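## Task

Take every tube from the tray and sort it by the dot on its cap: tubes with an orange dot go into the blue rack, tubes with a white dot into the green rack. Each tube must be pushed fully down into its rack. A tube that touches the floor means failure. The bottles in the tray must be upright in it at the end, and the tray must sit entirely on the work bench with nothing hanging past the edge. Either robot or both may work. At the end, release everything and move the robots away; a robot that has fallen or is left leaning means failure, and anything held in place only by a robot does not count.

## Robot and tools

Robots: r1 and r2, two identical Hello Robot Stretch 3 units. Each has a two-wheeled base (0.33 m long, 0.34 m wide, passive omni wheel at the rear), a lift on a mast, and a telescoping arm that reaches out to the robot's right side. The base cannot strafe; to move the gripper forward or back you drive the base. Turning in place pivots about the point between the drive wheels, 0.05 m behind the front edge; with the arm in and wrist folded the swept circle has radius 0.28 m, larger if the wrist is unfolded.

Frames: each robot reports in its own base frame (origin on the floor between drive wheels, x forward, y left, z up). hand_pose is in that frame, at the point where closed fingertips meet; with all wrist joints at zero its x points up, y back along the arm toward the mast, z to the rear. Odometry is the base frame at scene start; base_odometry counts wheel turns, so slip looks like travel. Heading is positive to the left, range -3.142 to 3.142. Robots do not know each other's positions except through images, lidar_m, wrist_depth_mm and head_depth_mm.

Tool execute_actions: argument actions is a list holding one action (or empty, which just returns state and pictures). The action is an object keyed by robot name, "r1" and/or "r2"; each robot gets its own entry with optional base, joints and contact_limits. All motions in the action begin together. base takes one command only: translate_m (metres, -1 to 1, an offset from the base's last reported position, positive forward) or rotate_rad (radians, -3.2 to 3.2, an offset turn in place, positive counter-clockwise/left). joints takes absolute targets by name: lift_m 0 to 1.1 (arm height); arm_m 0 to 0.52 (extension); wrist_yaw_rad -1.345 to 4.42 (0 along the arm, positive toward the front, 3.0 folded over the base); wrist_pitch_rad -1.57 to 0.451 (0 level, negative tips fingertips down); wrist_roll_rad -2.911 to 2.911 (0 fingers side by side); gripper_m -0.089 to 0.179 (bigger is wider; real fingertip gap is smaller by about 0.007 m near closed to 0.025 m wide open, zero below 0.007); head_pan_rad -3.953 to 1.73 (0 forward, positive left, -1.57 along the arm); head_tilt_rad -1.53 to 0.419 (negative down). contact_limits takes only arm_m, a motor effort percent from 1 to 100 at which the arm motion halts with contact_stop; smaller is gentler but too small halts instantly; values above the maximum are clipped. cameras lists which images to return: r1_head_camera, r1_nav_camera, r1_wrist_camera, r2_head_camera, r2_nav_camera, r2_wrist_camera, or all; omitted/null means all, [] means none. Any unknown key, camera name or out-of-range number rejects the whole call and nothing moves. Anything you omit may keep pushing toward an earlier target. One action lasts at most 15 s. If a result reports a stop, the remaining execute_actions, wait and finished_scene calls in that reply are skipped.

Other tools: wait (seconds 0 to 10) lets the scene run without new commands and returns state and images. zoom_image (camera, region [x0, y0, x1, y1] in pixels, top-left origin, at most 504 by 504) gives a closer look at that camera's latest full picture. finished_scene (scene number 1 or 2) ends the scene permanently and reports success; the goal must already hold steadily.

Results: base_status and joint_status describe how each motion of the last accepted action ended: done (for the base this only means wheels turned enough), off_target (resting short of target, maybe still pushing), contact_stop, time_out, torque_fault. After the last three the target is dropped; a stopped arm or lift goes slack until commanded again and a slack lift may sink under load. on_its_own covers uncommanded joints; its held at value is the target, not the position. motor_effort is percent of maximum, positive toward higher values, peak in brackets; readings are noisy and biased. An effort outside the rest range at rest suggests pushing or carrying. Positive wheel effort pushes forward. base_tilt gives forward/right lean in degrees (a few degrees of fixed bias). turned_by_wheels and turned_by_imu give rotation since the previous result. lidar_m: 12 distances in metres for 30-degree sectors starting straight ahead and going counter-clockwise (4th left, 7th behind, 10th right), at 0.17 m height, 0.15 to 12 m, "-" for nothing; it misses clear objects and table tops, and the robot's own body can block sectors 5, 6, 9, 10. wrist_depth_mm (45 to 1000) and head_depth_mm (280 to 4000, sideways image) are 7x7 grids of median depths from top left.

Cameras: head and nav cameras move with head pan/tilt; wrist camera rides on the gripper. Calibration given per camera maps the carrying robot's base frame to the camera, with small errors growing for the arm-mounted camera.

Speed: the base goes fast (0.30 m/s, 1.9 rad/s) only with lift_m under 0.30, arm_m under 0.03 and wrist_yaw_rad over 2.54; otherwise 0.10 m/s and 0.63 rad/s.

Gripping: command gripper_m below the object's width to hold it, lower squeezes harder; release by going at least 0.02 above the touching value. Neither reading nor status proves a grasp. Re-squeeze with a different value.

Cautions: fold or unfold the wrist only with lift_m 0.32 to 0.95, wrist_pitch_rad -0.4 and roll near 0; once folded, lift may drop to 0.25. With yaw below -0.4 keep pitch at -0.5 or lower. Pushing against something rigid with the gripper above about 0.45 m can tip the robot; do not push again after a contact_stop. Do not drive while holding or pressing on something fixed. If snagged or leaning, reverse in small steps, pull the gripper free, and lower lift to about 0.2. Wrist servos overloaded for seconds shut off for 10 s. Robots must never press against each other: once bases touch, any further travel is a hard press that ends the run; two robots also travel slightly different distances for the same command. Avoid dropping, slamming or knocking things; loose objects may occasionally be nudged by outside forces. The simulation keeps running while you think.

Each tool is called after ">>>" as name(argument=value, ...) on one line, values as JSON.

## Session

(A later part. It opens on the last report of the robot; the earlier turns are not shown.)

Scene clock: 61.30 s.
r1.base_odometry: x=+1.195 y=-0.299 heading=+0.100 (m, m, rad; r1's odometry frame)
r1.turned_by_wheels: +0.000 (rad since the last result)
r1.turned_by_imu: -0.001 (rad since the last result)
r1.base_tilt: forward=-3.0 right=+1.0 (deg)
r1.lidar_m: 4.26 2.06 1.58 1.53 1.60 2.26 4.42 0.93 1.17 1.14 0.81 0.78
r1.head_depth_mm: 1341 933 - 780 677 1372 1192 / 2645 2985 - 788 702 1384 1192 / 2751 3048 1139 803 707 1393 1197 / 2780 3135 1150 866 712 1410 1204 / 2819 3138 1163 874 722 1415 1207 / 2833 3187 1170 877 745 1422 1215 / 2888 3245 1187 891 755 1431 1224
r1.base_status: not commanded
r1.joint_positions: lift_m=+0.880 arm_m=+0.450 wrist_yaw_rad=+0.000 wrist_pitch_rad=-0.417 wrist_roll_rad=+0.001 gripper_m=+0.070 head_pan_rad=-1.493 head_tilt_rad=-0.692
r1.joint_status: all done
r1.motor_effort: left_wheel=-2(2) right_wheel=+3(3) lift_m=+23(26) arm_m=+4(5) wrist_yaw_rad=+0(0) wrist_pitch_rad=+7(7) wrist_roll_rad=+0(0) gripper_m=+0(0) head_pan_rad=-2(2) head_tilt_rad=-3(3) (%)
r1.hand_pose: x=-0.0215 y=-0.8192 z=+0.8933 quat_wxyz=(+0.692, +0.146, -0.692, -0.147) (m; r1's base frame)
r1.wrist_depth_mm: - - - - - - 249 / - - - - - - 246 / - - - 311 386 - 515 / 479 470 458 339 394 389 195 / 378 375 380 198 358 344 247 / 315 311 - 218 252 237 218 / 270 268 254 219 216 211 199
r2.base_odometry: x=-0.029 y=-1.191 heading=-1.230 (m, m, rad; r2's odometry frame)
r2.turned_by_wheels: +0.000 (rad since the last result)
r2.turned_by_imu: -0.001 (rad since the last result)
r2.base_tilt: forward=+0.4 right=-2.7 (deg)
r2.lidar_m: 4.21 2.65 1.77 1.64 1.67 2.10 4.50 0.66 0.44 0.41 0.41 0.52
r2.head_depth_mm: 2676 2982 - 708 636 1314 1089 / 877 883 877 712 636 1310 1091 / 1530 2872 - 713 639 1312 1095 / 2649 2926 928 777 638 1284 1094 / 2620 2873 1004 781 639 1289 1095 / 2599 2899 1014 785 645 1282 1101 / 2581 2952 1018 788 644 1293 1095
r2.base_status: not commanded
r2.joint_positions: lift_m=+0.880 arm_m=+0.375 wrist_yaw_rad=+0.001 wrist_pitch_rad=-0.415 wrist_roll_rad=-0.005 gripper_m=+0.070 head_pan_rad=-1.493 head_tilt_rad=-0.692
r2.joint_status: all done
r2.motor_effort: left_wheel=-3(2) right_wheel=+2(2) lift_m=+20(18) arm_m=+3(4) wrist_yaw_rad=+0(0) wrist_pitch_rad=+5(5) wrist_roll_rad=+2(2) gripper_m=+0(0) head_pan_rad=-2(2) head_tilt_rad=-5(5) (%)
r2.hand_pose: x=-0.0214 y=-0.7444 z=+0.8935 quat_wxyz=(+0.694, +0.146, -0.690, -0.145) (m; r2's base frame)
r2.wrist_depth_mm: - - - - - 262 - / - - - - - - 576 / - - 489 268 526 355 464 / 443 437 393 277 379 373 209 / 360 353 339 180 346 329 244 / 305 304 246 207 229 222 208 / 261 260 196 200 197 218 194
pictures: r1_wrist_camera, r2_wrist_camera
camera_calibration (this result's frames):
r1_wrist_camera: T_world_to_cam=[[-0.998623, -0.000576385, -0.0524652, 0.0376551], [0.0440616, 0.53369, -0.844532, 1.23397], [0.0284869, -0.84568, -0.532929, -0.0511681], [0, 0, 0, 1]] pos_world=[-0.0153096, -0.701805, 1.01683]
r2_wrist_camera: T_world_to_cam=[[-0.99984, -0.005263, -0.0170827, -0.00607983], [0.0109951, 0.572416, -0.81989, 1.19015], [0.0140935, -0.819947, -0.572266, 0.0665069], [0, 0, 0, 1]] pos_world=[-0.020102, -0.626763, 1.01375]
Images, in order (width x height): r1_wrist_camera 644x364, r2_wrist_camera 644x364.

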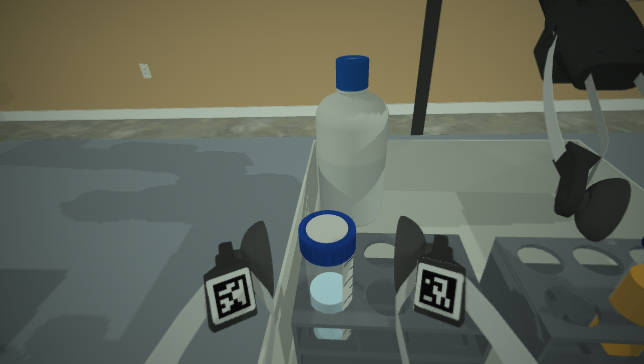

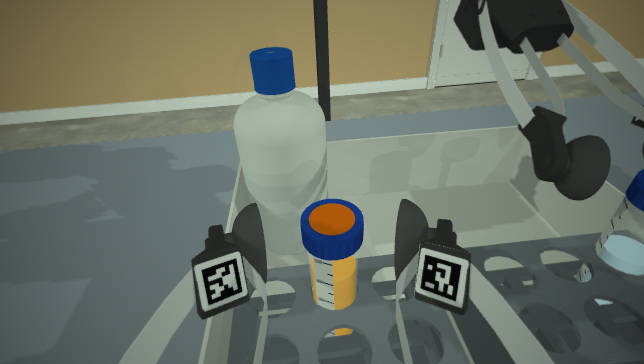

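>>> execute_actions(actions=[{"r1":{"base":{"translate_m":0.003},"joints":{"lift_m":0.868,"arm_m":0.482}},"r2":{"joints":{"lift_m":0.869,"arm_m":0.397}}}], cameras=["r1_wrist_camera","r2_wrist_camera"])

>>> execute_actions(actions=[{"r1":{"joints":{"gripper_m":0.01}},"r2":{"joints":{"gripper_m":0.01}}}], cameras=["r1_wrist_camera","r2_wrist_camera"])

Scene clock: 68.53 s.
r1.base_odometry: x=+1.198 y=-0.299 heading=+0.100 (m, m, rad; r1's odometry frame)
r1.turned_by_wheels: +0.000 (rad since the last result)
r1.turned_by_imu: -0.001 (rad since the last result)
r1.base_tilt: forward=-3.1 right=+1.2 (deg)
r1.lidar_m: 4.24 2.06 1.57 1.53 1.60 2.27 4.44 0.93 1.17 1.14 0.81 0.77
r1.head_depth_mm: 1350 915 - 779 676 1384 1187 / 2655 2987 926 791 700 1381 1189 / 2763 2998 1086 804 704 1381 1197 / 2759 3061 1153 857 713 1397 1194 / 2821 3159 1158 869 718 1413 1204 / 2820 3218 1175 883 746 1416 1218 / 2915 3229 1188 890 750 1427 1230
r1.base_status: done
r1.joint_positions: lift_m=+0.868 arm_m=+0.482 wrist_yaw_rad=+0.000 wrist_pitch_rad=-0.417 wrist_roll_rad=+0.001 gripper_m=+0.070 head_pan_rad=-1.493 head_tilt_rad=-0.692
r1.joint_status: all done
r1.motor_effort: left_wheel=-2(6) right_wheel=+3(9) lift_m=+22(20) arm_m=+4(4) wrist_yaw_rad=+0(0) wrist_pitch_rad=+8(8) wrist_roll_rad=+0(0) gripper_m=+0(0) head_pan_rad=-2(2) head_tilt_rad=-3(3) (%)
r1.hand_pose: x=-0.0215 y=-0.8512 z=+0.8813 quat_wxyz=(+0.692, +0.146, -0.692, -0.147) (m; r1's base frame)
r1.wrist_depth_mm: - - - - - - 231 / - - - - - - 215 / - - - 279 512 - 491 / 454 442 436 302 364 362 336 / 362 357 360 303 329 326 313 / 300 295 - 150 210 218 208 / 257 255 245 178 186 209 186
r2.base_odometry: x=-0.029 y=-1.191 heading=-1.230 (m, m, rad; r2's odometry frame)
r2.turned_by_wheels: +0.000 (rad since the last result)
r2.turned_by_imu: -0.001 (rad since the last result)
r2.base_tilt: forward=+0.3 right=-2.7 (deg)
r2.lidar_m: 4.21 2.65 1.77 1.64 1.66 2.10 4.52 0.66 0.44 0.41 0.41 0.52
r2.head_depth_mm: 2662 2890 - - 632 1310 1089 / 2549 864 857 711 635 1301 1079 / 1467 2889 - 709 637 1314 1089 / 2624 2918 919 779 640 1285 1091 / 2642 2926 1004 782 641 1292 1103 / 2619 2887 1006 785 641 1288 1094 / 2601 2927 1017 784 646 1291 1106
r2.base_status: not commanded
r2.joint_positions: lift_m=+0.869 arm_m=+0.397 wrist_yaw_rad=+0.001 wrist_pitch_rad=-0.415 wrist_roll_rad=-0.005 gripper_m=+0.070 head_pan_rad=-1.493 head_tilt_rad=-0.692
r2.joint_status: all done
r2.motor_effort: left_wheel=-3(2) right_wheel=+2(2) lift_m=+20(21) arm_m=+3(5) wrist_yaw_rad=+0(1) wrist_pitch_rad=+5(5) wrist_roll_rad=+2(2) gripper_m=-1(0) head_pan_rad=-2(2) head_tilt_rad=-4(5) (%)
r2.hand_pose: x=-0.0214 y=-0.7664 z=+0.8825 quat_wxyz=(+0.694, +0.146, -0.690, -0.145) (m; r2's base frame)
r2.wrist_depth_mm: - - - - - 269 217 / - - - - - - 228 / - - 230 241 501 343 203 / 426 416 274 262 353 350 176 / 343 336 327 159 326 316 214 / 289 288 264 174 222 220 201 / 252 250 196 177 180 199 180
pictures: r1_wrist_camera, r2_wrist_camera
camera_calibration (this result's frames):
r1_wrist_camera: T_world_to_cam=[[-0.998623, -0.000576201, -0.0524652, 0.0370074], [0.0440616, 0.533693, -0.84453, 1.24091], [0.0284869, -0.845678, -0.532932, -0.0846224], [0, 0, 0, 1]] pos_world=[-0.0153096, -0.733809, 1.00483]
r2_wrist_camera: T_world_to_cam=[[-0.99984, -0.00526306, -0.0170825, -0.00638365], [0.0109948, 0.572421, -0.819886, 1.19373], [0.0140935, -0.819943, -0.572271, 0.0421857], [0, 0, 0, 1]] pos_world=[-0.020102, -0.648762, 1.00276]
Images, in order (width x height): r1_wrist_camera 644x364, r2_wrist_camera 644x364.

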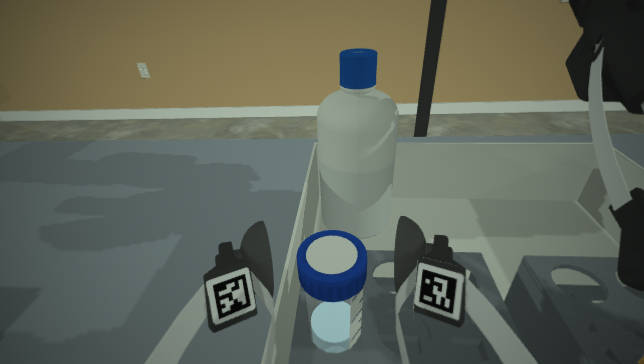

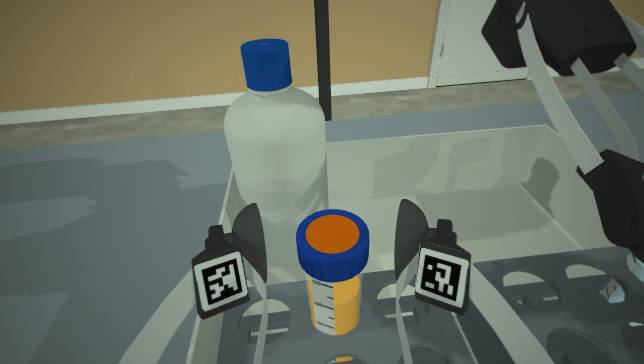

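Scene clock: 69.63 s.
r1.base_odometry: x=+1.198 y=-0.299 heading=+0.100 (m, m, rad; r1's odometry frame)
r1.turned_by_wheels: +0.000 (rad since the last result)
r1.turned_by_imu: +0.000 (rad since the last result)
r1.base_tilt: forward=-3.0 right=+1.1 (deg)
r1.lidar_m: 4.24 2.05 1.57 1.53 1.61 2.27 4.43 0.93 1.18 1.14 0.81 0.77
r1.head_depth_mm: 1357 919 - 781 677 1377 1182 / 2682 2961 930 790 700 1392 1195 / 2769 3040 1111 802 705 1399 1197 / 2813 3111 1148 864 710 1407 1196 / 2864 3113 1160 871 718 1422 1206 / 2827 3198 1172 881 745 1423 1218 / 2880 3255 1188 889 752 1433 1220
r1.base_status: not commanded
r1.joint_positions: lift_m=+0.868 arm_m=+0.482 wrist_yaw_rad=+0.000 wrist_pitch_rad=-0.418 wrist_roll_rad=+0.001 gripper_m=+0.011 head_pan_rad=-1.493 head_tilt_rad=-0.692
r1.joint_status: all done
r1.motor_effort: left_wheel=-2(2) right_wheel=+3(3) lift_m=+23(23) arm_m=+4(4) wrist_yaw_rad=+0(0) wrist_pitch_rad=+8(8) wrist_roll_rad=+0(0) gripper_m=-10(92) head_pan_rad=-2(3) head_tilt_rad=-3(3) (%)
r1.hand_pose: x=-0.0215 y=-0.8510 z=+0.8809 quat_wxyz=(+0.692, +0.147, -0.692, -0.147) (m; r1's base frame)
r1.wrist_depth_mm: - - - - - - 231 / - - - - - - 217 / - - - 280 513 - 494 / 457 442 429 303 361 360 335 / 359 356 349 305 334 329 311 / 299 296 296 146 - 215 216 / 257 253 241 178 185 202 186
r2.base_odometry: x=-0.029 y=-1.191 heading=-1.230 (m, m, rad; r2's odometry frame)
r2.turned_by_wheels: +0.000 (rad since the last result)
r2.turned_by_imu: +0.000 (rad since the last result)
r2.base_tilt: forward=+0.4 right=-2.7 (deg)
r2.lidar_m: 4.20 2.66 1.77 1.64 1.66 2.10 4.50 0.66 0.44 0.41 0.41 0.52
r2.head_depth_mm: 2633 2890 - - 636 1304 1085 / 2532 868 861 711 637 1310 1091 / 1455 2909 - 711 637 1313 1099 / 2623 2915 906 783 641 1283 1094 / 2619 2886 1006 784 642 1295 1095 / 2582 2888 1008 782 643 1293 1095 / 2578 2902 1011 785 642 1290 1100
r2.base_status: not commanded
r2.joint_positions: lift_m=+0.869 arm_m=+0.397 wrist_yaw_rad=+0.001 wrist_pitch_rad=-0.417 wrist_roll_rad=-0.005 gripper_m=+0.011 head_pan_rad=-1.493 head_tilt_rad=-0.692
r2.joint_status: all done
r2.motor_effort: left_wheel=-3(2) right_wheel=+2(2) lift_m=+20(20) arm_m=+3(3) wrist_yaw_rad=+0(0) wrist_pitch_rad=+5(6) wrist_roll_rad=+2(2) gripper_m=-12(84) head_pan_rad=-2(2) head_tilt_rad=-6(5) (%)
r2.hand_pose: x=-0.0214 y=-0.7661 z=+0.8821 quat_wxyz=(+0.694, +0.147, -0.690, -0.146) (m; r2's base frame)
r2.wrist_depth_mm: - - - - - 267 217 / - - - - - - 221 / - - 232 242 499 342 287 / 419 415 276 262 351 351 274 / 340 338 309 153 327 313 266 / 294 286 270 168 221 211 200 / 252 249 182 176 179 176 180
pictures: r1_wrist_camera, r2_wrist_camera
camera_calibration (this result's frames):
r1_wrist_camera: T_world_to_cam=[[-0.998623, -0.000489105, -0.0524658, 0.0370625], [0.044061, 0.535104, -0.843636, 1.2409], [0.0284873, -0.844786, -0.534345, -0.0826403], [0, 0, 0, 1]] pos_world=[-0.0153095, -0.733805, 1.00465]
r2_wrist_camera: T_world_to_cam=[[-0.99984, -0.00522655, -0.0170913, -0.00635495], [0.0109936, 0.574124, -0.818694, 1.19346], [0.0140915, -0.818751, -0.573975, 0.0445486], [0, 0, 0, 1]] pos_world=[-0.0201021, -0.648751, 1.00254]
Images, in order (width x height): r1_wrist_camera 644x364, r2_wrist_camera 644x364.

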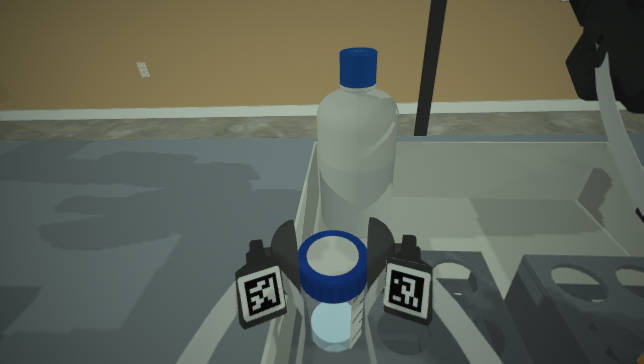

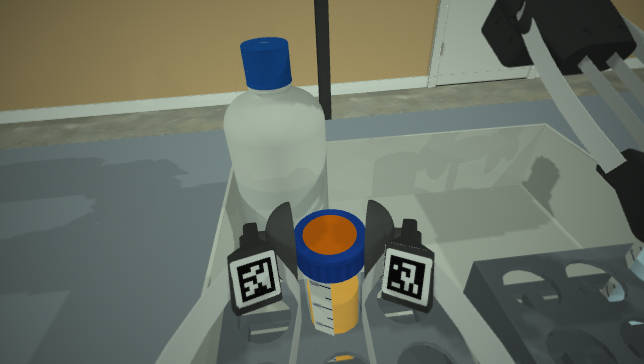

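>>> execute_actions(actions=[{"r1":{"joints":{"lift_m":0.975}},"r2":{"joints":{"lift_m":0.975}}}], cameras=["r1_wrist_camera","r2_wrist_camera"])

>>> execute_actions(actions=[{"r1":{"joints":{"arm_m":0.2}},"r2":{"joints":{"arm_m":0.11}}}], cameras=["r1_wrist_camera","r2_wrist_camera"])

>>> execute_actions(actions=[{"r1":{"base":{"translate_m":-0.6}},"r2":{"base":{"translate_m":-0.58}}}], cameras=["r1_wrist_camera","r2_wrist_camera"])

Scene clock: 75.83 s.
r1.base_odometry: x=+1.198 y=-0.299 heading=+0.100 (m, m, rad; r1's odometry frame)
r1.turned_by_wheels: +0.000 (rad since the last result)
r1.turned_by_imu: -0.001 (rad since the last result)
r1.base_tilt: forward=-3.0 right=+1.0 (deg)
r1.lidar_m: 4.24 2.06 1.57 1.53 1.61 2.27 4.43 0.93 1.18 1.14 0.81 0.77
r1.head_depth_mm: 857 1678 1052 774 677 1372 1181 / 2653 - 1037 787 698 1379 1187 / 2772 3099 1001 801 706 1391 1189 / 2771 3135 1151 863 712 1402 1205 / 2849 3118 1161 867 721 1412 1214 / 2836 3219 1172 879 747 1422 1221 / 2912 3237 1196 892 753 1431 1233
r1.base_status: not commanded
r1.joint_positions: lift_m=+0.975 arm_m=+0.482 wrist_yaw_rad=+0.000 wrist_pitch_rad=-0.419 wrist_roll_rad=+0.001 gripper_m=+0.011 head_pan_rad=-1.493 head_tilt_rad=-0.692
r1.joint_status: all done
r1.motor_effort: left_wheel=-2(2) right_wheel=+3(3) lift_m=+36(42) arm_m=+4(4) wrist_yaw_rad=-1(0) wrist_pitch_rad=+9(9) wrist_roll_rad=+0(0) gripper_m=-10(10) head_pan_rad=-3(2) head_tilt_rad=-3(3) (%)
r1.hand_pose: x=-0.0215 y=-0.8509 z=+0.9871 quat_wxyz=(+0.691, +0.147, -0.692, -0.148) (m; r1's base frame)
r1.wrist_depth_mm: - - - - - - 231 / - - - - - - 219 / - - - - - - - / - - - 594 - - 543 / 520 505 500 315 414 412 448 / 432 425 428 146 - 396 370 / 368 364 355 183 300 348 316
r2.base_odometry: x=-0.029 y=-1.191 heading=-1.230 (m, m, rad; r2's odometry frame)
r2.turned_by_wheels: +0.000 (rad since the last result)
r2.turned_by_imu: -0.001 (rad since the last result)
r2.base_tilt: forward=+0.3 right=-2.7 (deg)
r2.lidar_m: 4.20 2.66 1.77 1.64 1.66 2.10 4.52 0.65 0.44 0.41 0.41 0.52
r2.head_depth_mm: 2523 2856 870 697 635 1309 1088 / 761 2822 960 713 634 1300 1092 / 2533 - 846 709 638 1319 1096 / 2660 2919 898 781 640 1286 1099 / 2580 2875 1005 781 641 1292 1096 / 2617 2924 1010 785 640 1291 1100 / 2592 2884 1008 785 642 1301 1101
r2.base_status: not commanded
r2.joint_positions: lift_m=+0.975 arm_m=+0.397 wrist_yaw_rad=+0.001 wrist_pitch_rad=-0.418 wrist_roll_rad=-0.005 gripper_m=+0.011 head_pan_rad=-1.493 head_tilt_rad=-0.692
r2.joint_status: all done
r2.motor_effort: left_wheel=-2(3) right_wheel=+2(2) lift_m=+26(27) arm_m=+3(3) wrist_yaw_rad=+0(1) wrist_pitch_rad=+6(6) wrist_roll_rad=+2(2) gripper_m=-12(10) head_pan_rad=-3(2) head_tilt_rad=-5(5) (%)
r2.hand_pose: x=-0.0214 y=-0.7660 z=+0.9875 quat_wxyz=(+0.694, +0.148, -0.690, -0.146) (m; r2's base frame)
r2.wrist_depth_mm: - - - - - 270 216 / - - - - - - 216 / - - - - - - 197 / - - - 565 567 555 512 / 509 492 483 153 404 408 454 / 419 418 418 167 389 378 298 / 366 359 343 270 345 330 275
pictures: r1_wrist_camera, r2_wrist_camera
camera_calibration (this result's frames):
r1_wrist_camera: T_world_to_cam=[[-0.998623, -0.000430904, -0.0524657, 0.0426815], [0.0440607, 0.536036, -0.843045, 1.33059], [0.0284868, -0.844195, -0.535278, -0.0243787], [0, 0, 0, 1]] pos_world=[-0.0153096, -0.733806, 1.11094]
r2_wrist_camera: T_world_to_cam=[[-0.99984, -0.00520777, -0.0170975, -0.00453224], [0.010993, 0.575084, -0.818021, 1.27972], [0.0140926, -0.818078, -0.574935, 0.106616], [0, 0, 0, 1]] pos_world=[-0.020102, -0.648751, 1.10806]
Images, in order (width x height): r1_wrist_camera 644x364, r2_wrist_camera 644x364.

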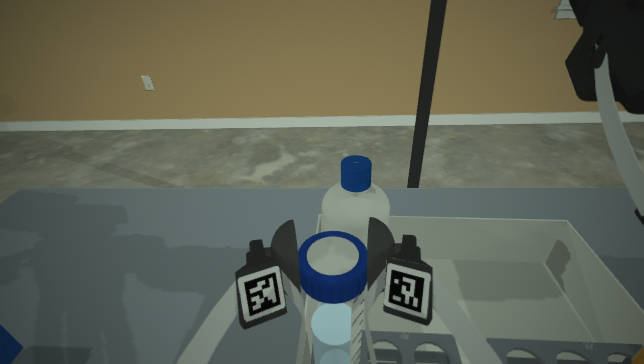

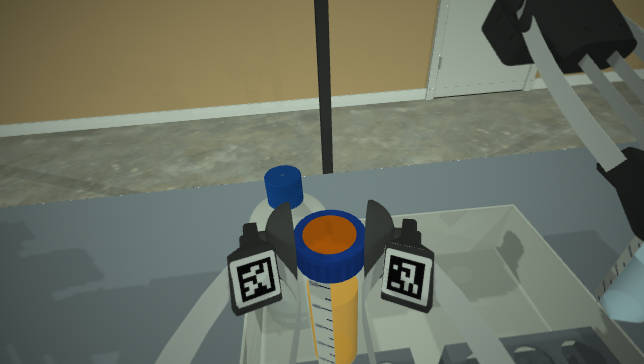

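Scene clock: 79.17 s.
r1.base_odometry: x=+1.198 y=-0.299 heading=+0.100 (m, m, rad; r1's odometry frame)
r1.turned_by_wheels: +0.000 (rad since the last result)
r1.turned_by_imu: -0.001 (rad since the last result)
r1.base_tilt: forward=-3.0 right=+1.1 (deg)
r1.lidar_m: 4.24 2.06 1.57 1.53 1.60 2.27 4.43 0.93 1.17 1.14 0.81 0.77
r1.head_depth_mm: 1386 2806 - 778 675 1376 1188 / 2707 2970 - 790 700 1380 1181 / 2759 3095 1139 799 707 1398 1205 / 2757 3069 1150 861 712 1411 1213 / 2814 3130 1155 866 721 1422 1203 / 2892 3217 1181 882 745 1410 1213 / 2891 3292 1188 889 749 1442 1224
r1.base_status: not commanded
r1.joint_positions: lift_m=+0.975 arm_m=+0.200 wrist_yaw_rad=+0.000 wrist_pitch_rad=-0.420 wrist_roll_rad=+0.001 gripper_m=+0.011 head_pan_rad=-1.493 head_tilt_rad=-0.692
r1.joint_status: all done
r1.motor_effort: left_wheel=-3(2) right_wheel=+3(3) lift_m=+36(36) arm_m=-1(2) wrist_yaw_rad=+0(1) wrist_pitch_rad=+9(9) wrist_roll_rad=+0(0) gripper_m=-10(10) head_pan_rad=-2(2) head_tilt_rad=-3(3) (%)
r1.hand_pose: x=-0.0215 y=-0.5694 z=+0.9869 quat_wxyz=(+0.691, +0.148, -0.692, -0.148) (m; r1's base frame)
r1.wrist_depth_mm: - - - - - - - / - - - - - - - / - 855 827 630 658 761 744 / 669 633 628 580 601 518 547 / 525 510 502 445 475 333 439 / 431 429 426 145 - 328 371 / 370 368 358 183 351 343 341
r2.base_odometry: x=-0.029 y=-1.191 heading=-1.230 (m, m, rad; r2's odometry frame)
r2.turned_by_wheels: +0.000 (rad since the last result)
r2.turned_by_imu: +0.000 (rad since the last result)
r2.base_tilt: forward=+0.3 right=-2.9 (deg)
r2.lidar_m: 4.21 2.66 1.77 1.64 1.66 2.09 4.53 0.66 0.44 0.41 0.41 0.52
r2.head_depth_mm: 2687 2961 - - 617 1307 1083 / 993 2923 - - 620 1314 1093 / 2569 2898 - - 620 1317 1094 / 2617 2961 909 753 641 1287 1095 / 2639 2907 1006 785 642 1290 1097 / 2612 2913 1011 788 642 1297 1101 / 2547 2880 1021 787 644 1295 1104
r2.base_status: not commanded
r2.joint_positions: lift_m=+0.975 arm_m=+0.110 wrist_yaw_rad=+0.001 wrist_pitch_rad=-0.419 wrist_roll_rad=-0.005 gripper_m=+0.011 head_pan_rad=-1.493 head_tilt_rad=-0.692
r2.joint_status: all done
r2.motor_effort: left_wheel=-2(2) right_wheel=+2(1) lift_m=+26(26) arm_m=-3(4) wrist_yaw_rad=+1(1) wrist_pitch_rad=+6(6) wrist_roll_rad=+2(2) gripper_m=-12(12) head_pan_rad=-2(2) head_tilt_rad=-5(6) (%)
r2.hand_pose: x=-0.0214 y=-0.4797 z=+0.9873 quat_wxyz=(+0.694, +0.148, -0.690, -0.147) (m; r2's base frame)
r2.wrist_depth_mm: - - - - - - - / - - - - - - - / - 774 738 575 639 684 686 / 629 583 606 501 506 454 522 / 467 492 502 152 463 319 441 / 417 412 416 168 334 331 378 / 365 360 355 318 339 338 334
pictures: r1_wrist_camera, r2_wrist_camera
camera_calibration (this result's frames):
r1_wrist_camera: T_world_to_cam=[[-0.998623, -0.000392936, -0.0524659, 0.042816], [0.0440604, 0.536651, -0.842653, 1.17957], [0.028487, -0.843804, -0.535894, 0.213937], [0, 0, 0, 1]] pos_world=[-0.0153095, -0.452477, 1.11086]
r2_wrist_camera: T_world_to_cam=[[-0.99984, -0.00519387, -0.0170993, -0.00303587], [0.010996, 0.575456, -0.817759, 1.1149], [0.0140872, -0.817817, -0.575307, 0.341286], [0, 0, 0, 1]] pos_world=[-0.0201026, -0.362481, 1.10801]
Images, in order (width x height): r1_wrist_camera 644x364, r2_wrist_camera 644x364.

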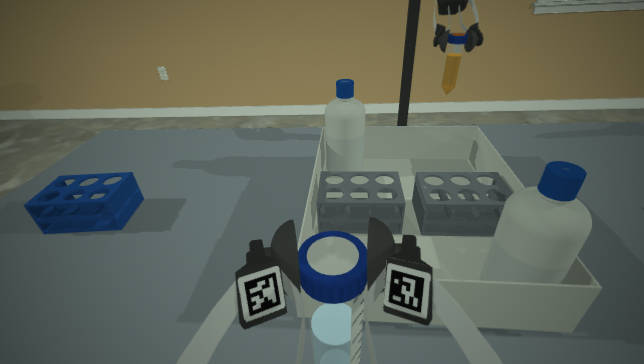

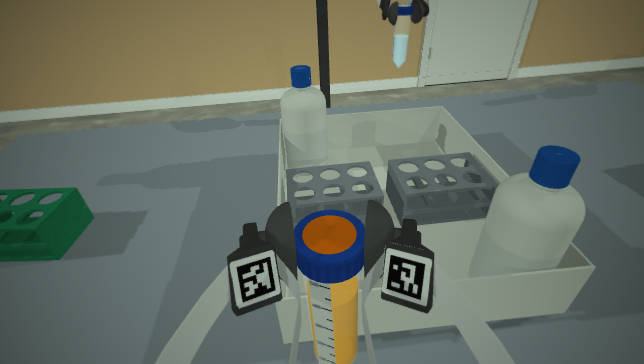

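Scene clock: 86.13 s.
r1.base_odometry: x=+0.601 y=-0.358 heading=+0.100 (m, m, rad; r1's odometry frame)
r1.turned_by_wheels: +0.000 (rad since the last result)
r1.turned_by_imu: +0.000 (rad since the last result)
r1.base_tilt: forward=-3.1 right=+1.0 (deg)
r1.lidar_m: 4.85 2.11 1.60 1.55 1.63 2.31 3.83 4.02 0.51 1.12 1.18 1.29
r1.head_depth_mm: 2662 2877 - 781 675 1319 1020 / 2688 2992 - 793 683 1366 1193 / 2731 2981 1139 825 687 1400 1195 / 2788 3120 1148 861 689 1404 1205 / 2792 3153 1155 873 697 1410 1213 / 2799 3130 1097 873 722 1424 1220 / 2866 3153 1119 812 728 1437 1229
r1.base_status: done
r1.joint_positions: lift_m=+0.975 arm_m=+0.200 wrist_yaw_rad=+0.000 wrist_pitch_rad=-0.420 wrist_roll_rad=+0.001 gripper_m=+0.011 head_pan_rad=-1.493 head_tilt_rad=-0.692
r1.joint_status: not commanded
r1.motor_effort: left_wheel=-2(8) right_wheel=+3(3) lift_m=+36(37) arm_m=-1(2) wrist_yaw_rad=+0(0) wrist_pitch_rad=+9(9) wrist_roll_rad=+0(0) gripper_m=-10(10) head_pan_rad=-3(2) head_tilt_rad=-3(4) (%)
r1.hand_pose: x=-0.0215 y=-0.5694 z=+0.9869 quat_wxyz=(+0.691, +0.148, -0.692, -0.148) (m; r1's base frame)
r1.wrist_depth_mm: - - - - - - - / - - - - - - - / 624 - - - - - - / 583 576 623 622 597 - - / 405 491 508 421 469 500 - / 379 429 422 146 - 400 - / 365 364 358 183 347 343 -
r2.base_odometry: x=-0.223 y=-0.644 heading=-1.230 (m, m, rad; r2's odometry frame)
r2.turned_by_wheels: +0.000 (rad since the last result)
r2.turned_by_imu: -0.003 (rad since the last result)
r2.base_tilt: forward=+0.4 right=-2.8 (deg)
r2.lidar_m: 4.79 2.56 1.70 1.57 1.60 2.01 4.02 4.06 0.51 0.47 0.48 0.61
r2.head_depth_mm: 2754 3014 - - 793 1006 1127 / 2714 3024 - - 1430 1306 1137 / 2720 3028 - - 1433 1310 1128 / 2680 2984 1000 782 695 1311 1115 / 2674 2982 1002 783 674 1320 1119 / 2666 2920 1012 786 677 1314 1123 / 2634 2940 946 744 681 1327 1099
r2.base_status: done
r2.joint_positions: lift_m=+0.975 arm_m=+0.110 wrist_yaw_rad=+0.001 wrist_pitch_rad=-0.419 wrist_roll_rad=-0.005 gripper_m=+0.011 head_pan_rad=-1.493 head_tilt_rad=-0.692
r2.joint_status: not commanded
r2.motor_effort: left_wheel=-1(8) right_wheel=+1(2) lift_m=+26(26) arm_m=-3(3) wrist_yaw_rad=+0(1) wrist_pitch_rad=+6(6) wrist_roll_rad=+2(2) gripper_m=-12(10) head_pan_rad=-2(2) head_tilt_rad=-6(5) (%)
r2.hand_pose: x=-0.0214 y=-0.4797 z=+0.9873 quat_wxyz=(+0.694, +0.148, -0.690, -0.147) (m; r2's base frame)
r2.wrist_depth_mm: - - - - - - - / - - - - - - - / 670 717 742 722 713 - - / 521 577 600 544 542 - - / 451 484 496 153 481 472 - / 394 412 421 167 387 394 - / 365 361 348 334 345 340 340
pictures: r1_wrist_camera, r2_wrist_camera
camera_calibration (this result's frames):
r1_wrist_camera: T_world_to_cam=[[-0.998623, -0.000393002, -0.0524658, 0.0428159], [0.0440603, 0.536651, -0.842653, 1.17957], [0.028487, -0.843804, -0.535894, 0.213937], [0, 0, 0, 1]] pos_world=[-0.0153095, -0.452477, 1.11086]
r2_wrist_camera: T_world_to_cam=[[-0.99984, -0.00519408, -0.0170993, -0.00303594], [0.0109959, 0.575456, -0.817759, 1.1149], [0.0140874, -0.817817, -0.575307, 0.341286], [0, 0, 0, 1]] pos_world=[-0.0201026, -0.362481, 1.10801]
Images, in order (width x height): r1_wrist_camera 644x364, r2_wrist_camera 644x364.

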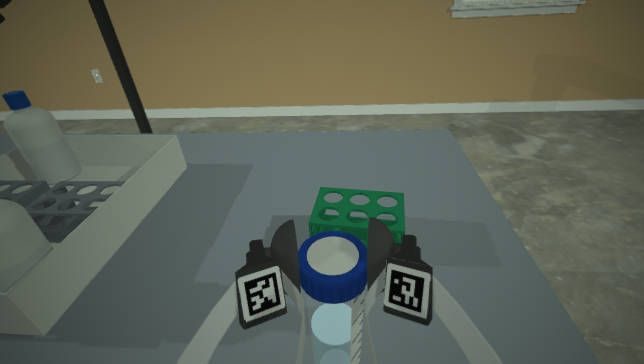

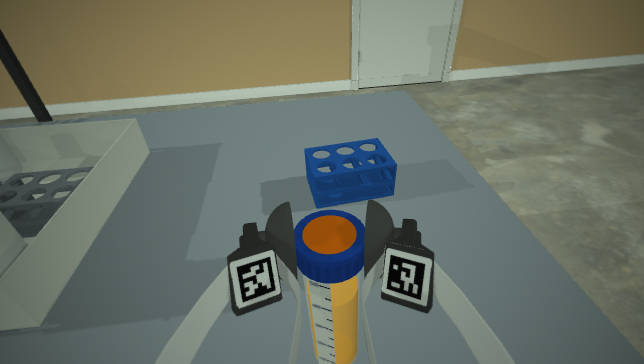

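>>> zoom_image(camera="r1_wrist_camera", region=[280,170,440,260])

>>> zoom_image(camera="r2_wrist_camera", region=[270,130,430,220])

Region (280, 170, 440, 260) of r1_wrist_camera's 644x364 image, scaled by 3.150; it fills the top 284 rows of this view, and the rest is white.

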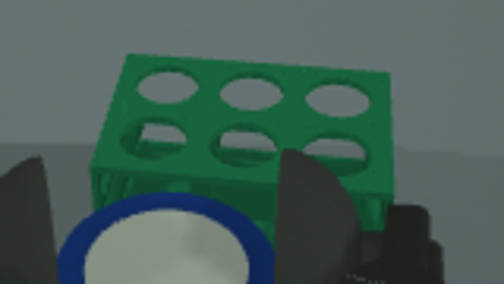

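Region (270, 130, 430, 220) of r2_wrist_camera's 644x364 image, scaled by 3.150; it fills the top 284 rows of this view, and the rest is white.

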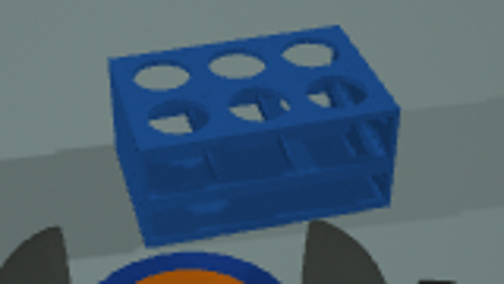

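>>> execute_actions(actions=[{"r1":{"base":{"translate_m":0.008},"joints":{"arm_m":0.408,"lift_m":0.95,"head_tilt_rad":-0.5}},"r2":{"base":{"translate_m":0.005},"joints":{"arm_m":0.413,"lift_m":0.95,"head_tilt_rad":-0.5}}}])

Scene clock: 98.73 s.
r1.base_odometry: x=+0.609 y=-0.358 heading=+0.100 (m, m, rad; r1's odometry frame)
r1.turned_by_wheels: +0.000 (rad since the last result)
r1.turned_by_imu: -0.001 (rad since the last result)
r1.base_tilt: forward=-3.0 right=+1.1 (deg)
r1.lidar_m: 4.83 2.12 1.59 1.55 1.63 2.30 3.83 4.06 0.51 1.12 1.18 1.27
r1.head_depth_mm: 2684 2846 3043 1076 834 659 1243 / 2678 2874 - 1041 837 663 1266 / 2699 2934 3134 1100 846 667 1266 / 2785 2964 3216 1167 855 671 1300 / 2791 3053 3303 1177 862 675 1311 / 2809 3060 3332 1135 843 682 1343 / 2880 3067 3353 1117 797 683 1362
r1.base_status: done
r1.joint_positions: lift_m=+0.950 arm_m=+0.408 wrist_yaw_rad=+0.000 wrist_pitch_rad=-0.420 wrist_roll_rad=+0.001 gripper_m=+0.011 head_pan_rad=-1.493 head_tilt_rad=-0.507
r1.joint_status: all done
r1.motor_effort: left_wheel=-3(6) right_wheel=+3(9) lift_m=+23(30) arm_m=+4(2) wrist_yaw_rad=+0(0) wrist_pitch_rad=+9(9) wrist_roll_rad=+0(0) gripper_m=-10(10) head_pan_rad=-2(3) head_tilt_rad=+3(17) (%)
r1.hand_pose: x=-0.0215 y=-0.7767 z=+0.9624 quat_wxyz=(+0.691, +0.148, -0.692, -0.148) (m; r1's base frame)
r1.wrist_depth_mm: - - - - - - - / - - - - - - - / - - - - - - - / 489 585 577 568 557 - - / 456 455 465 462 466 444 - / 364 391 397 146 - 373 - / 336 341 333 183 272 320 325
r2.base_odometry: x=-0.221 y=-0.649 heading=-1.230 (m, m, rad; r2's odometry frame)
r2.turned_by_wheels: +0.000 (rad since the last result)
r2.turned_by_imu: -0.001 (rad since the last result)
r2.base_tilt: forward=+0.3 right=-2.9 (deg)
r2.lidar_m: 4.77 2.55 1.69 1.57 1.60 2.01 4.03 4.07 0.51 0.47 0.48 0.61
r2.head_depth_mm: 2676 2948 - 940 759 666 894 / 2635 2891 - 1004 760 666 1228 / 2659 2928 - 886 762 650 1237 / 2639 2924 3143 1014 767 650 1231 / 2640 2904 3091 1019 768 653 1232 / 2614 2887 3099 990 769 656 1240 / 2605 2803 3099 1024 732 636 1236
r2.base_status: done
r2.joint_positions: lift_m=+0.950 arm_m=+0.413 wrist_yaw_rad=+0.001 wrist_pitch_rad=-0.419 wrist_roll_rad=-0.005 gripper_m=+0.011 head_pan_rad=-1.493 head_tilt_rad=-0.507
r2.joint_status: all done
r2.motor_effort: left_wheel=-1(2) right_wheel=+2(6) lift_m=+20(23) arm_m=+4(4) wrist_yaw_rad=+0(0) wrist_pitch_rad=+6(6) wrist_roll_rad=+2(2) gripper_m=-11(10) head_pan_rad=-3(2) head_tilt_rad=+4(30) (%)
r2.hand_pose: x=-0.0214 y=-0.7819 z=+0.9626 quat_wxyz=(+0.694, +0.148, -0.690, -0.147) (m; r2's base frame)
r2.wrist_depth_mm: - - - - - - - / - - - - - - - / - - - - - - - / 565 554 539 536 526 - - / 459 458 461 153 446 439 - / 386 386 384 166 320 362 - / 335 332 325 247 274 314 321
pictures: r1_head_camera (sideways: a quarter turn clockwise sets it upright), r1_nav_camera (sideways: a quarter turn counterclockwise sets it upright), r1_wrist_camera, r2_head_camera (sideways: a quarter turn clockwise sets it upright), r2_nav_camera (sideways: a quarter turn counterclockwise sets it upright), r2_wrist_camera
camera_calibration (this result's frames):
r1_head_camera: T_world_to_cam=[[-0.0126813, 0.461121, -0.887247, 1.17551], [0.994313, 0.0996452, 0.0375761, -0.0443993], [0.105737, -0.881725, -0.459762, 0.555093], [0, 0, 0, 1]] pos_world=[0.000359806, -0.0481873, 1.29984]
r1_nav_camera: T_world_to_cam=[[-0.0121172, -0.496815, 0.867772, -1.0845], [-0.99926, -0.0256707, -0.0286502, 0.0973023], [0.0365102, -0.867477, -0.496136, 0.609208], [0, 0, 0, 1]] pos_world=[0.0618469, -0.00782504, 1.24614]
r1_wrist_camera: T_world_to_cam=[[-0.998623, -0.000191671, -0.0524661, 0.0415653], [0.0441588, 0.536937, -0.842466, 1.27021], [0.0283325, -0.843622, -0.536189, 0.0263355], [0, 0, 0, 1]] pos_world=[-0.0153292, -0.6598, 1.08641]
r2_head_camera: T_world_to_cam=[[-0.0190833, 0.495451, -0.868426, 1.15235], [0.997668, 0.0663606, 0.0159365, -0.0242157], [0.065525, -0.866097, -0.495562, 0.597854], [0, 0, 0, 1]] pos_world=[0.00697552, -0.0515289, 1.29739]
r2_nav_camera: T_world_to_cam=[[0.0630044, -0.476529, 0.876898, -1.10424], [-0.991487, -0.130203, 0.000481842, 0.0540965], [0.113945, -0.869464, -0.480676, 0.580806], [0, 0, 0, 1]] pos_world=[0.0570279, -0.0141688, 1.24746]
r2_wrist_camera: T_world_to_cam=[[-0.999839, -0.00510723, -0.0171915, -0.00488119], [0.0111136, 0.575901, -0.817444, 1.26858], [0.0140755, -0.817503, -0.575752, 0.0805612], [0, 0, 0, 1]] pos_world=[-0.0201128, -0.664741, 1.08329]
Images, in order (width x height): r1_head_camera 896x504, r1_nav_camera 672x504, r1_wrist_camera 644x364, r2_head_camera 896x504, r2_nav_camera 672x504, r2_wrist_camera 644x364.

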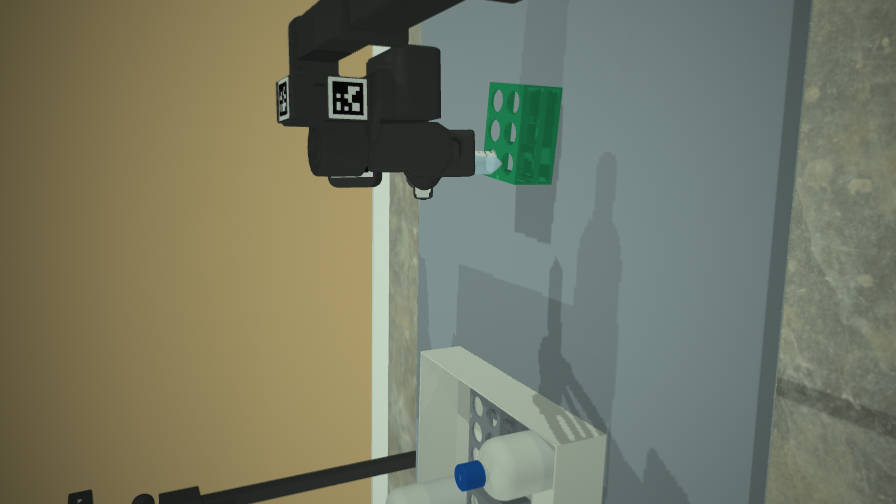

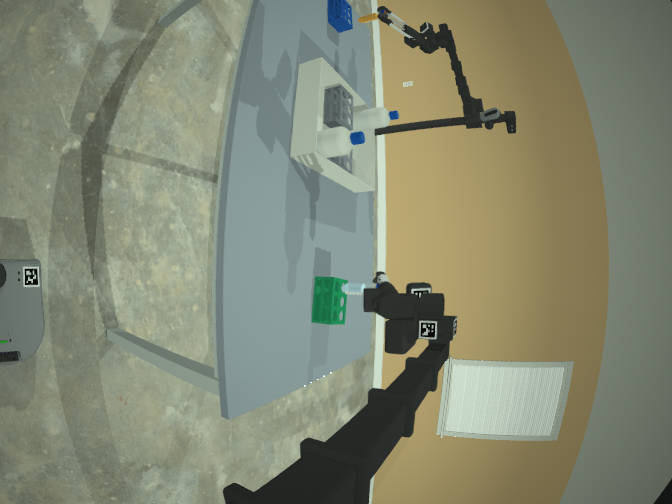

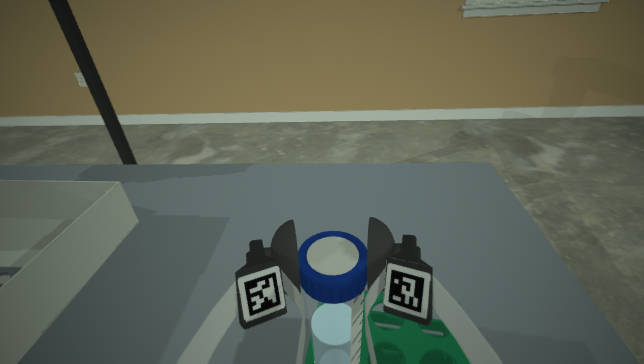

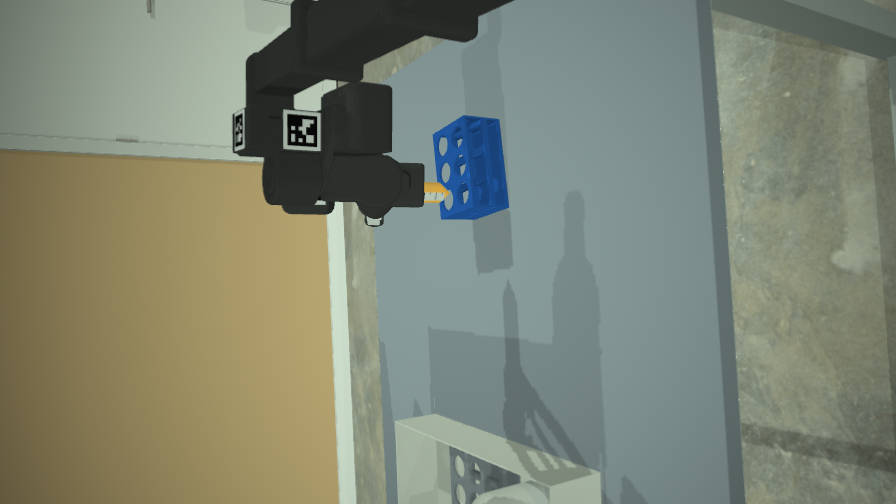

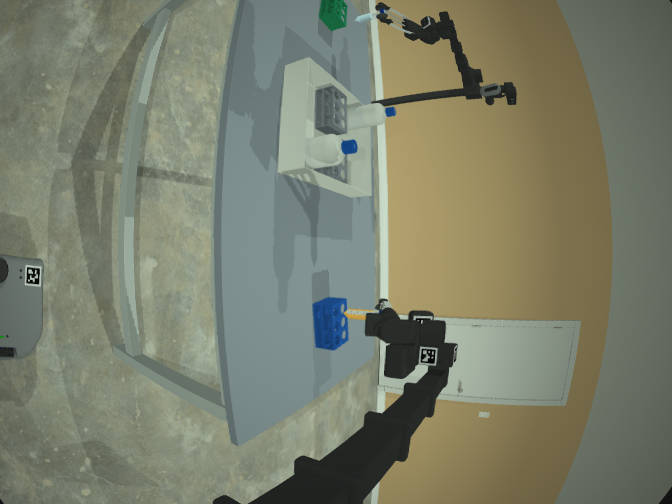

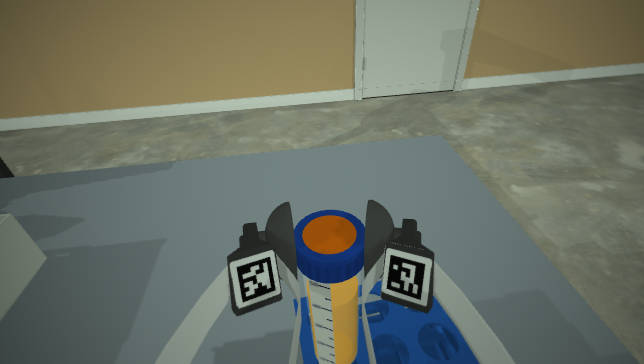

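>>> zoom_image(camera="r1_head_camera", region=[450,75,570,195])

>>> zoom_image(camera="r2_head_camera", region=[400,110,520,230])

>>> execute_actions(actions=[{"r1":{"joints":{"head_pan_rad":-0.7,"head_tilt_rad":-0.35}},"r2":{"joints":{"head_pan_rad":-0.65,"head_tilt_rad":-0.35}}}], cameras=["r1_head_camera","r2_head_camera"])

Region (450, 75, 570, 195) of r1_head_camera's 896x504 image, scaled by 4.200, with more detail than that image has.

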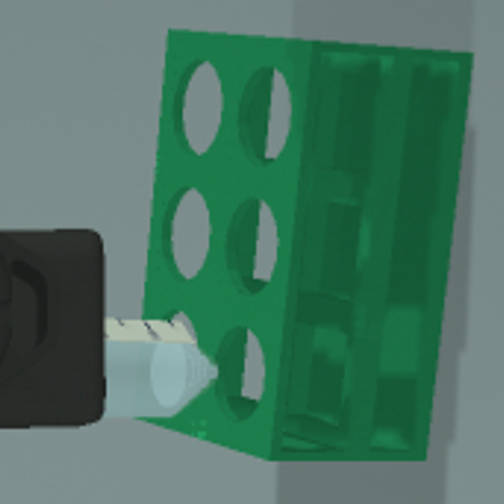

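Region (400, 110, 520, 230) of r2_head_camera's 896x504 image, scaled by 4.200, with more detail than that image has.

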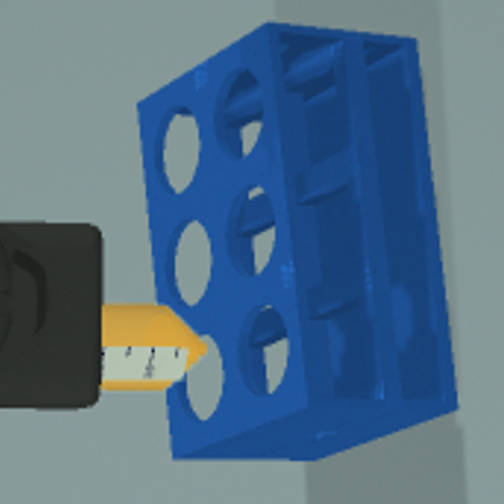

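Scene clock: 103.60 s.
r1.base_odometry: x=+0.609 y=-0.358 heading=+0.100 (m, m, rad; r1's odometry frame)
r1.turned_by_wheels: +0.000 (rad since the last result)
r1.turned_by_imu: -0.001 (rad since the last result)
r1.base_tilt: forward=-3.0 right=+1.1 (deg)
r1.lidar_m: 4.83 2.11 1.60 1.56 1.63 2.31 3.85 4.06 0.51 1.12 1.17 1.27
r1.head_depth_mm: 3308 3501 3617 3685 995 777 654 / 3616 3841 3817 3821 972 780 1392 / - - - 1530 1072 818 1492 / - - - - 1083 1707 1493 / - - - - 1149 1903 1511 / - - - - 1366 1719 1528 / - - - - 2626 1939 1525
r1.base_status: not commanded
r1.joint_positions: lift_m=+0.950 arm_m=+0.408 wrist_yaw_rad=+0.000 wrist_pitch_rad=-0.420 wrist_roll_rad=+0.001 gripper_m=+0.011 head_pan_rad=-0.707 head_tilt_rad=-0.360
r1.joint_status: all done
r1.motor_effort: left_wheel=-2(3) right_wheel=+3(2) lift_m=+22(23) arm_m=+4(4) wrist_yaw_rad=+0(0) wrist_pitch_rad=+9(9) wrist_roll_rad=+0(0) gripper_m=-10(10) head_pan_rad=+3(30) head_tilt_rad=+4(16) (%)
r1.hand_pose: x=-0.0215 y=-0.7767 z=+0.9624 quat_wxyz=(+0.691, +0.148, -0.692, -0.148) (m; r1's base frame)
r1.wrist_depth_mm: - - - - - - - / - - - - - - - / - - - - - - - / 497 590 581 574 551 - - / 459 457 469 463 468 444 - / 367 396 399 146 - 372 - / 334 336 331 184 274 322 328
r2.base_odometry: x=-0.221 y=-0.649 heading=-1.230 (m, m, rad; r2's odometry frame)
r2.turned_by_wheels: +0.000 (rad since the last result)
r2.turned_by_imu: -0.001 (rad since the last result)
r2.base_tilt: forward=+0.4 right=-2.7 (deg)
r2.lidar_m: 4.77 2.55 1.70 1.57 1.59 2.01 4.02 4.07 0.51 0.47 0.48 0.61
r2.head_depth_mm: 2873 1721 3201 1093 710 697 596 / 3085 3239 3553 1351 918 703 1275 / 3382 3608 3675 1356 862 729 1348 / 3643 - - 1273 934 1515 1361 / - - - 1380 934 1627 1263 / - - - 3296 1042 1687 1323 / - - - 3260 1259 1594 1375
r2.base_status: not commanded
r2.joint_positions: lift_m=+0.950 arm_m=+0.413 wrist_yaw_rad=+0.001 wrist_pitch_rad=-0.419 wrist_roll_rad=-0.005 gripper_m=+0.011 head_pan_rad=-0.657 head_tilt_rad=-0.359
r2.joint_status: all done
r2.motor_effort: left_wheel=-3(2) right_wheel=+1(1) lift_m=+20(20) arm_m=+4(3) wrist_yaw_rad=+0(0) wrist_pitch_rad=+6(6) wrist_roll_rad=+2(2) gripper_m=-11(11) head_pan_rad=+2(25) head_tilt_rad=+7(28) (%)
r2.hand_pose: x=-0.0214 y=-0.7819 z=+0.9626 quat_wxyz=(+0.694, +0.148, -0.690, -0.147) (m; r2's base frame)
r2.wrist_depth_mm: - - - - - - - / - - - - - - - / - - - - - - - / 570 551 549 533 530 - - / 461 446 462 153 444 441 - / 387 384 384 167 315 362 - / 338 334 327 248 275 317 323
pictures: r1_head_camera (sideways: a quarter turn clockwise sets it upright), r2_head_camera (sideways: a quarter turn clockwise sets it upright)
camera_calibration (this result's frames):
r1_head_camera: T_world_to_cam=[[-0.232114, 0.22881, -0.945394, 1.25272], [0.628197, 0.777316, 0.033895, -0.0373804], [0.742625, -0.586026, -0.324164, 0.37475], [0, 0, 0, 1]] pos_world=[0.0359587, -0.0379661, 1.30706]
r2_head_camera: T_world_to_cam=[[-0.274872, 0.236635, -0.931906, 1.23673], [0.61776, 0.786174, 0.0174178, -0.02383], [0.736762, -0.570907, -0.362281, 0.420324], [0, 0, 0, 1]] pos_world=[0.0449852, -0.0339542, 1.30521]
Images, in order (width x height): r1_head_camera 896x504, r2_head_camera 896x504.

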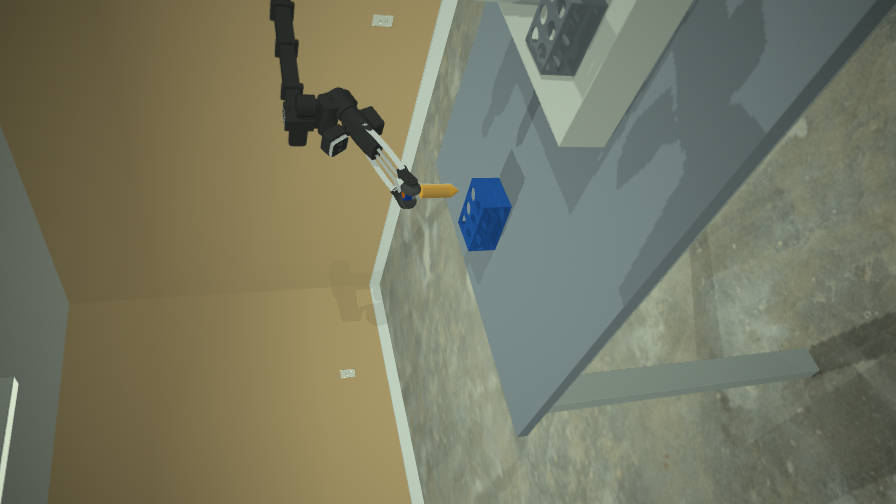

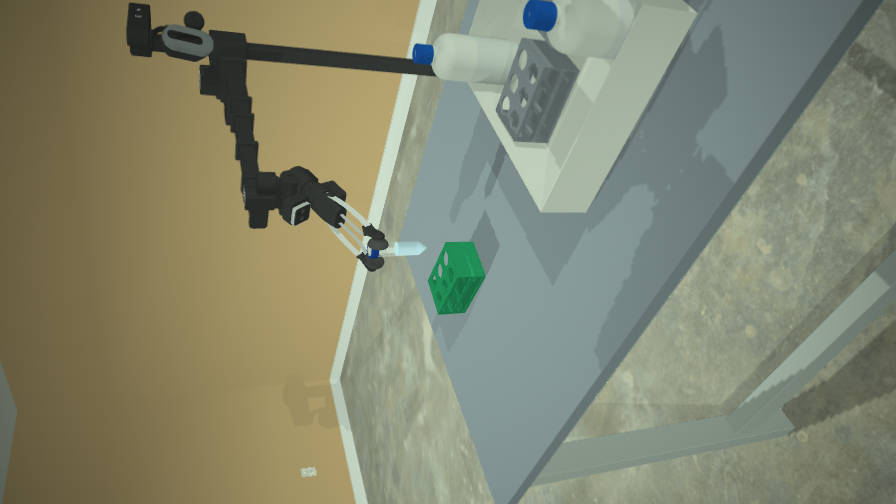

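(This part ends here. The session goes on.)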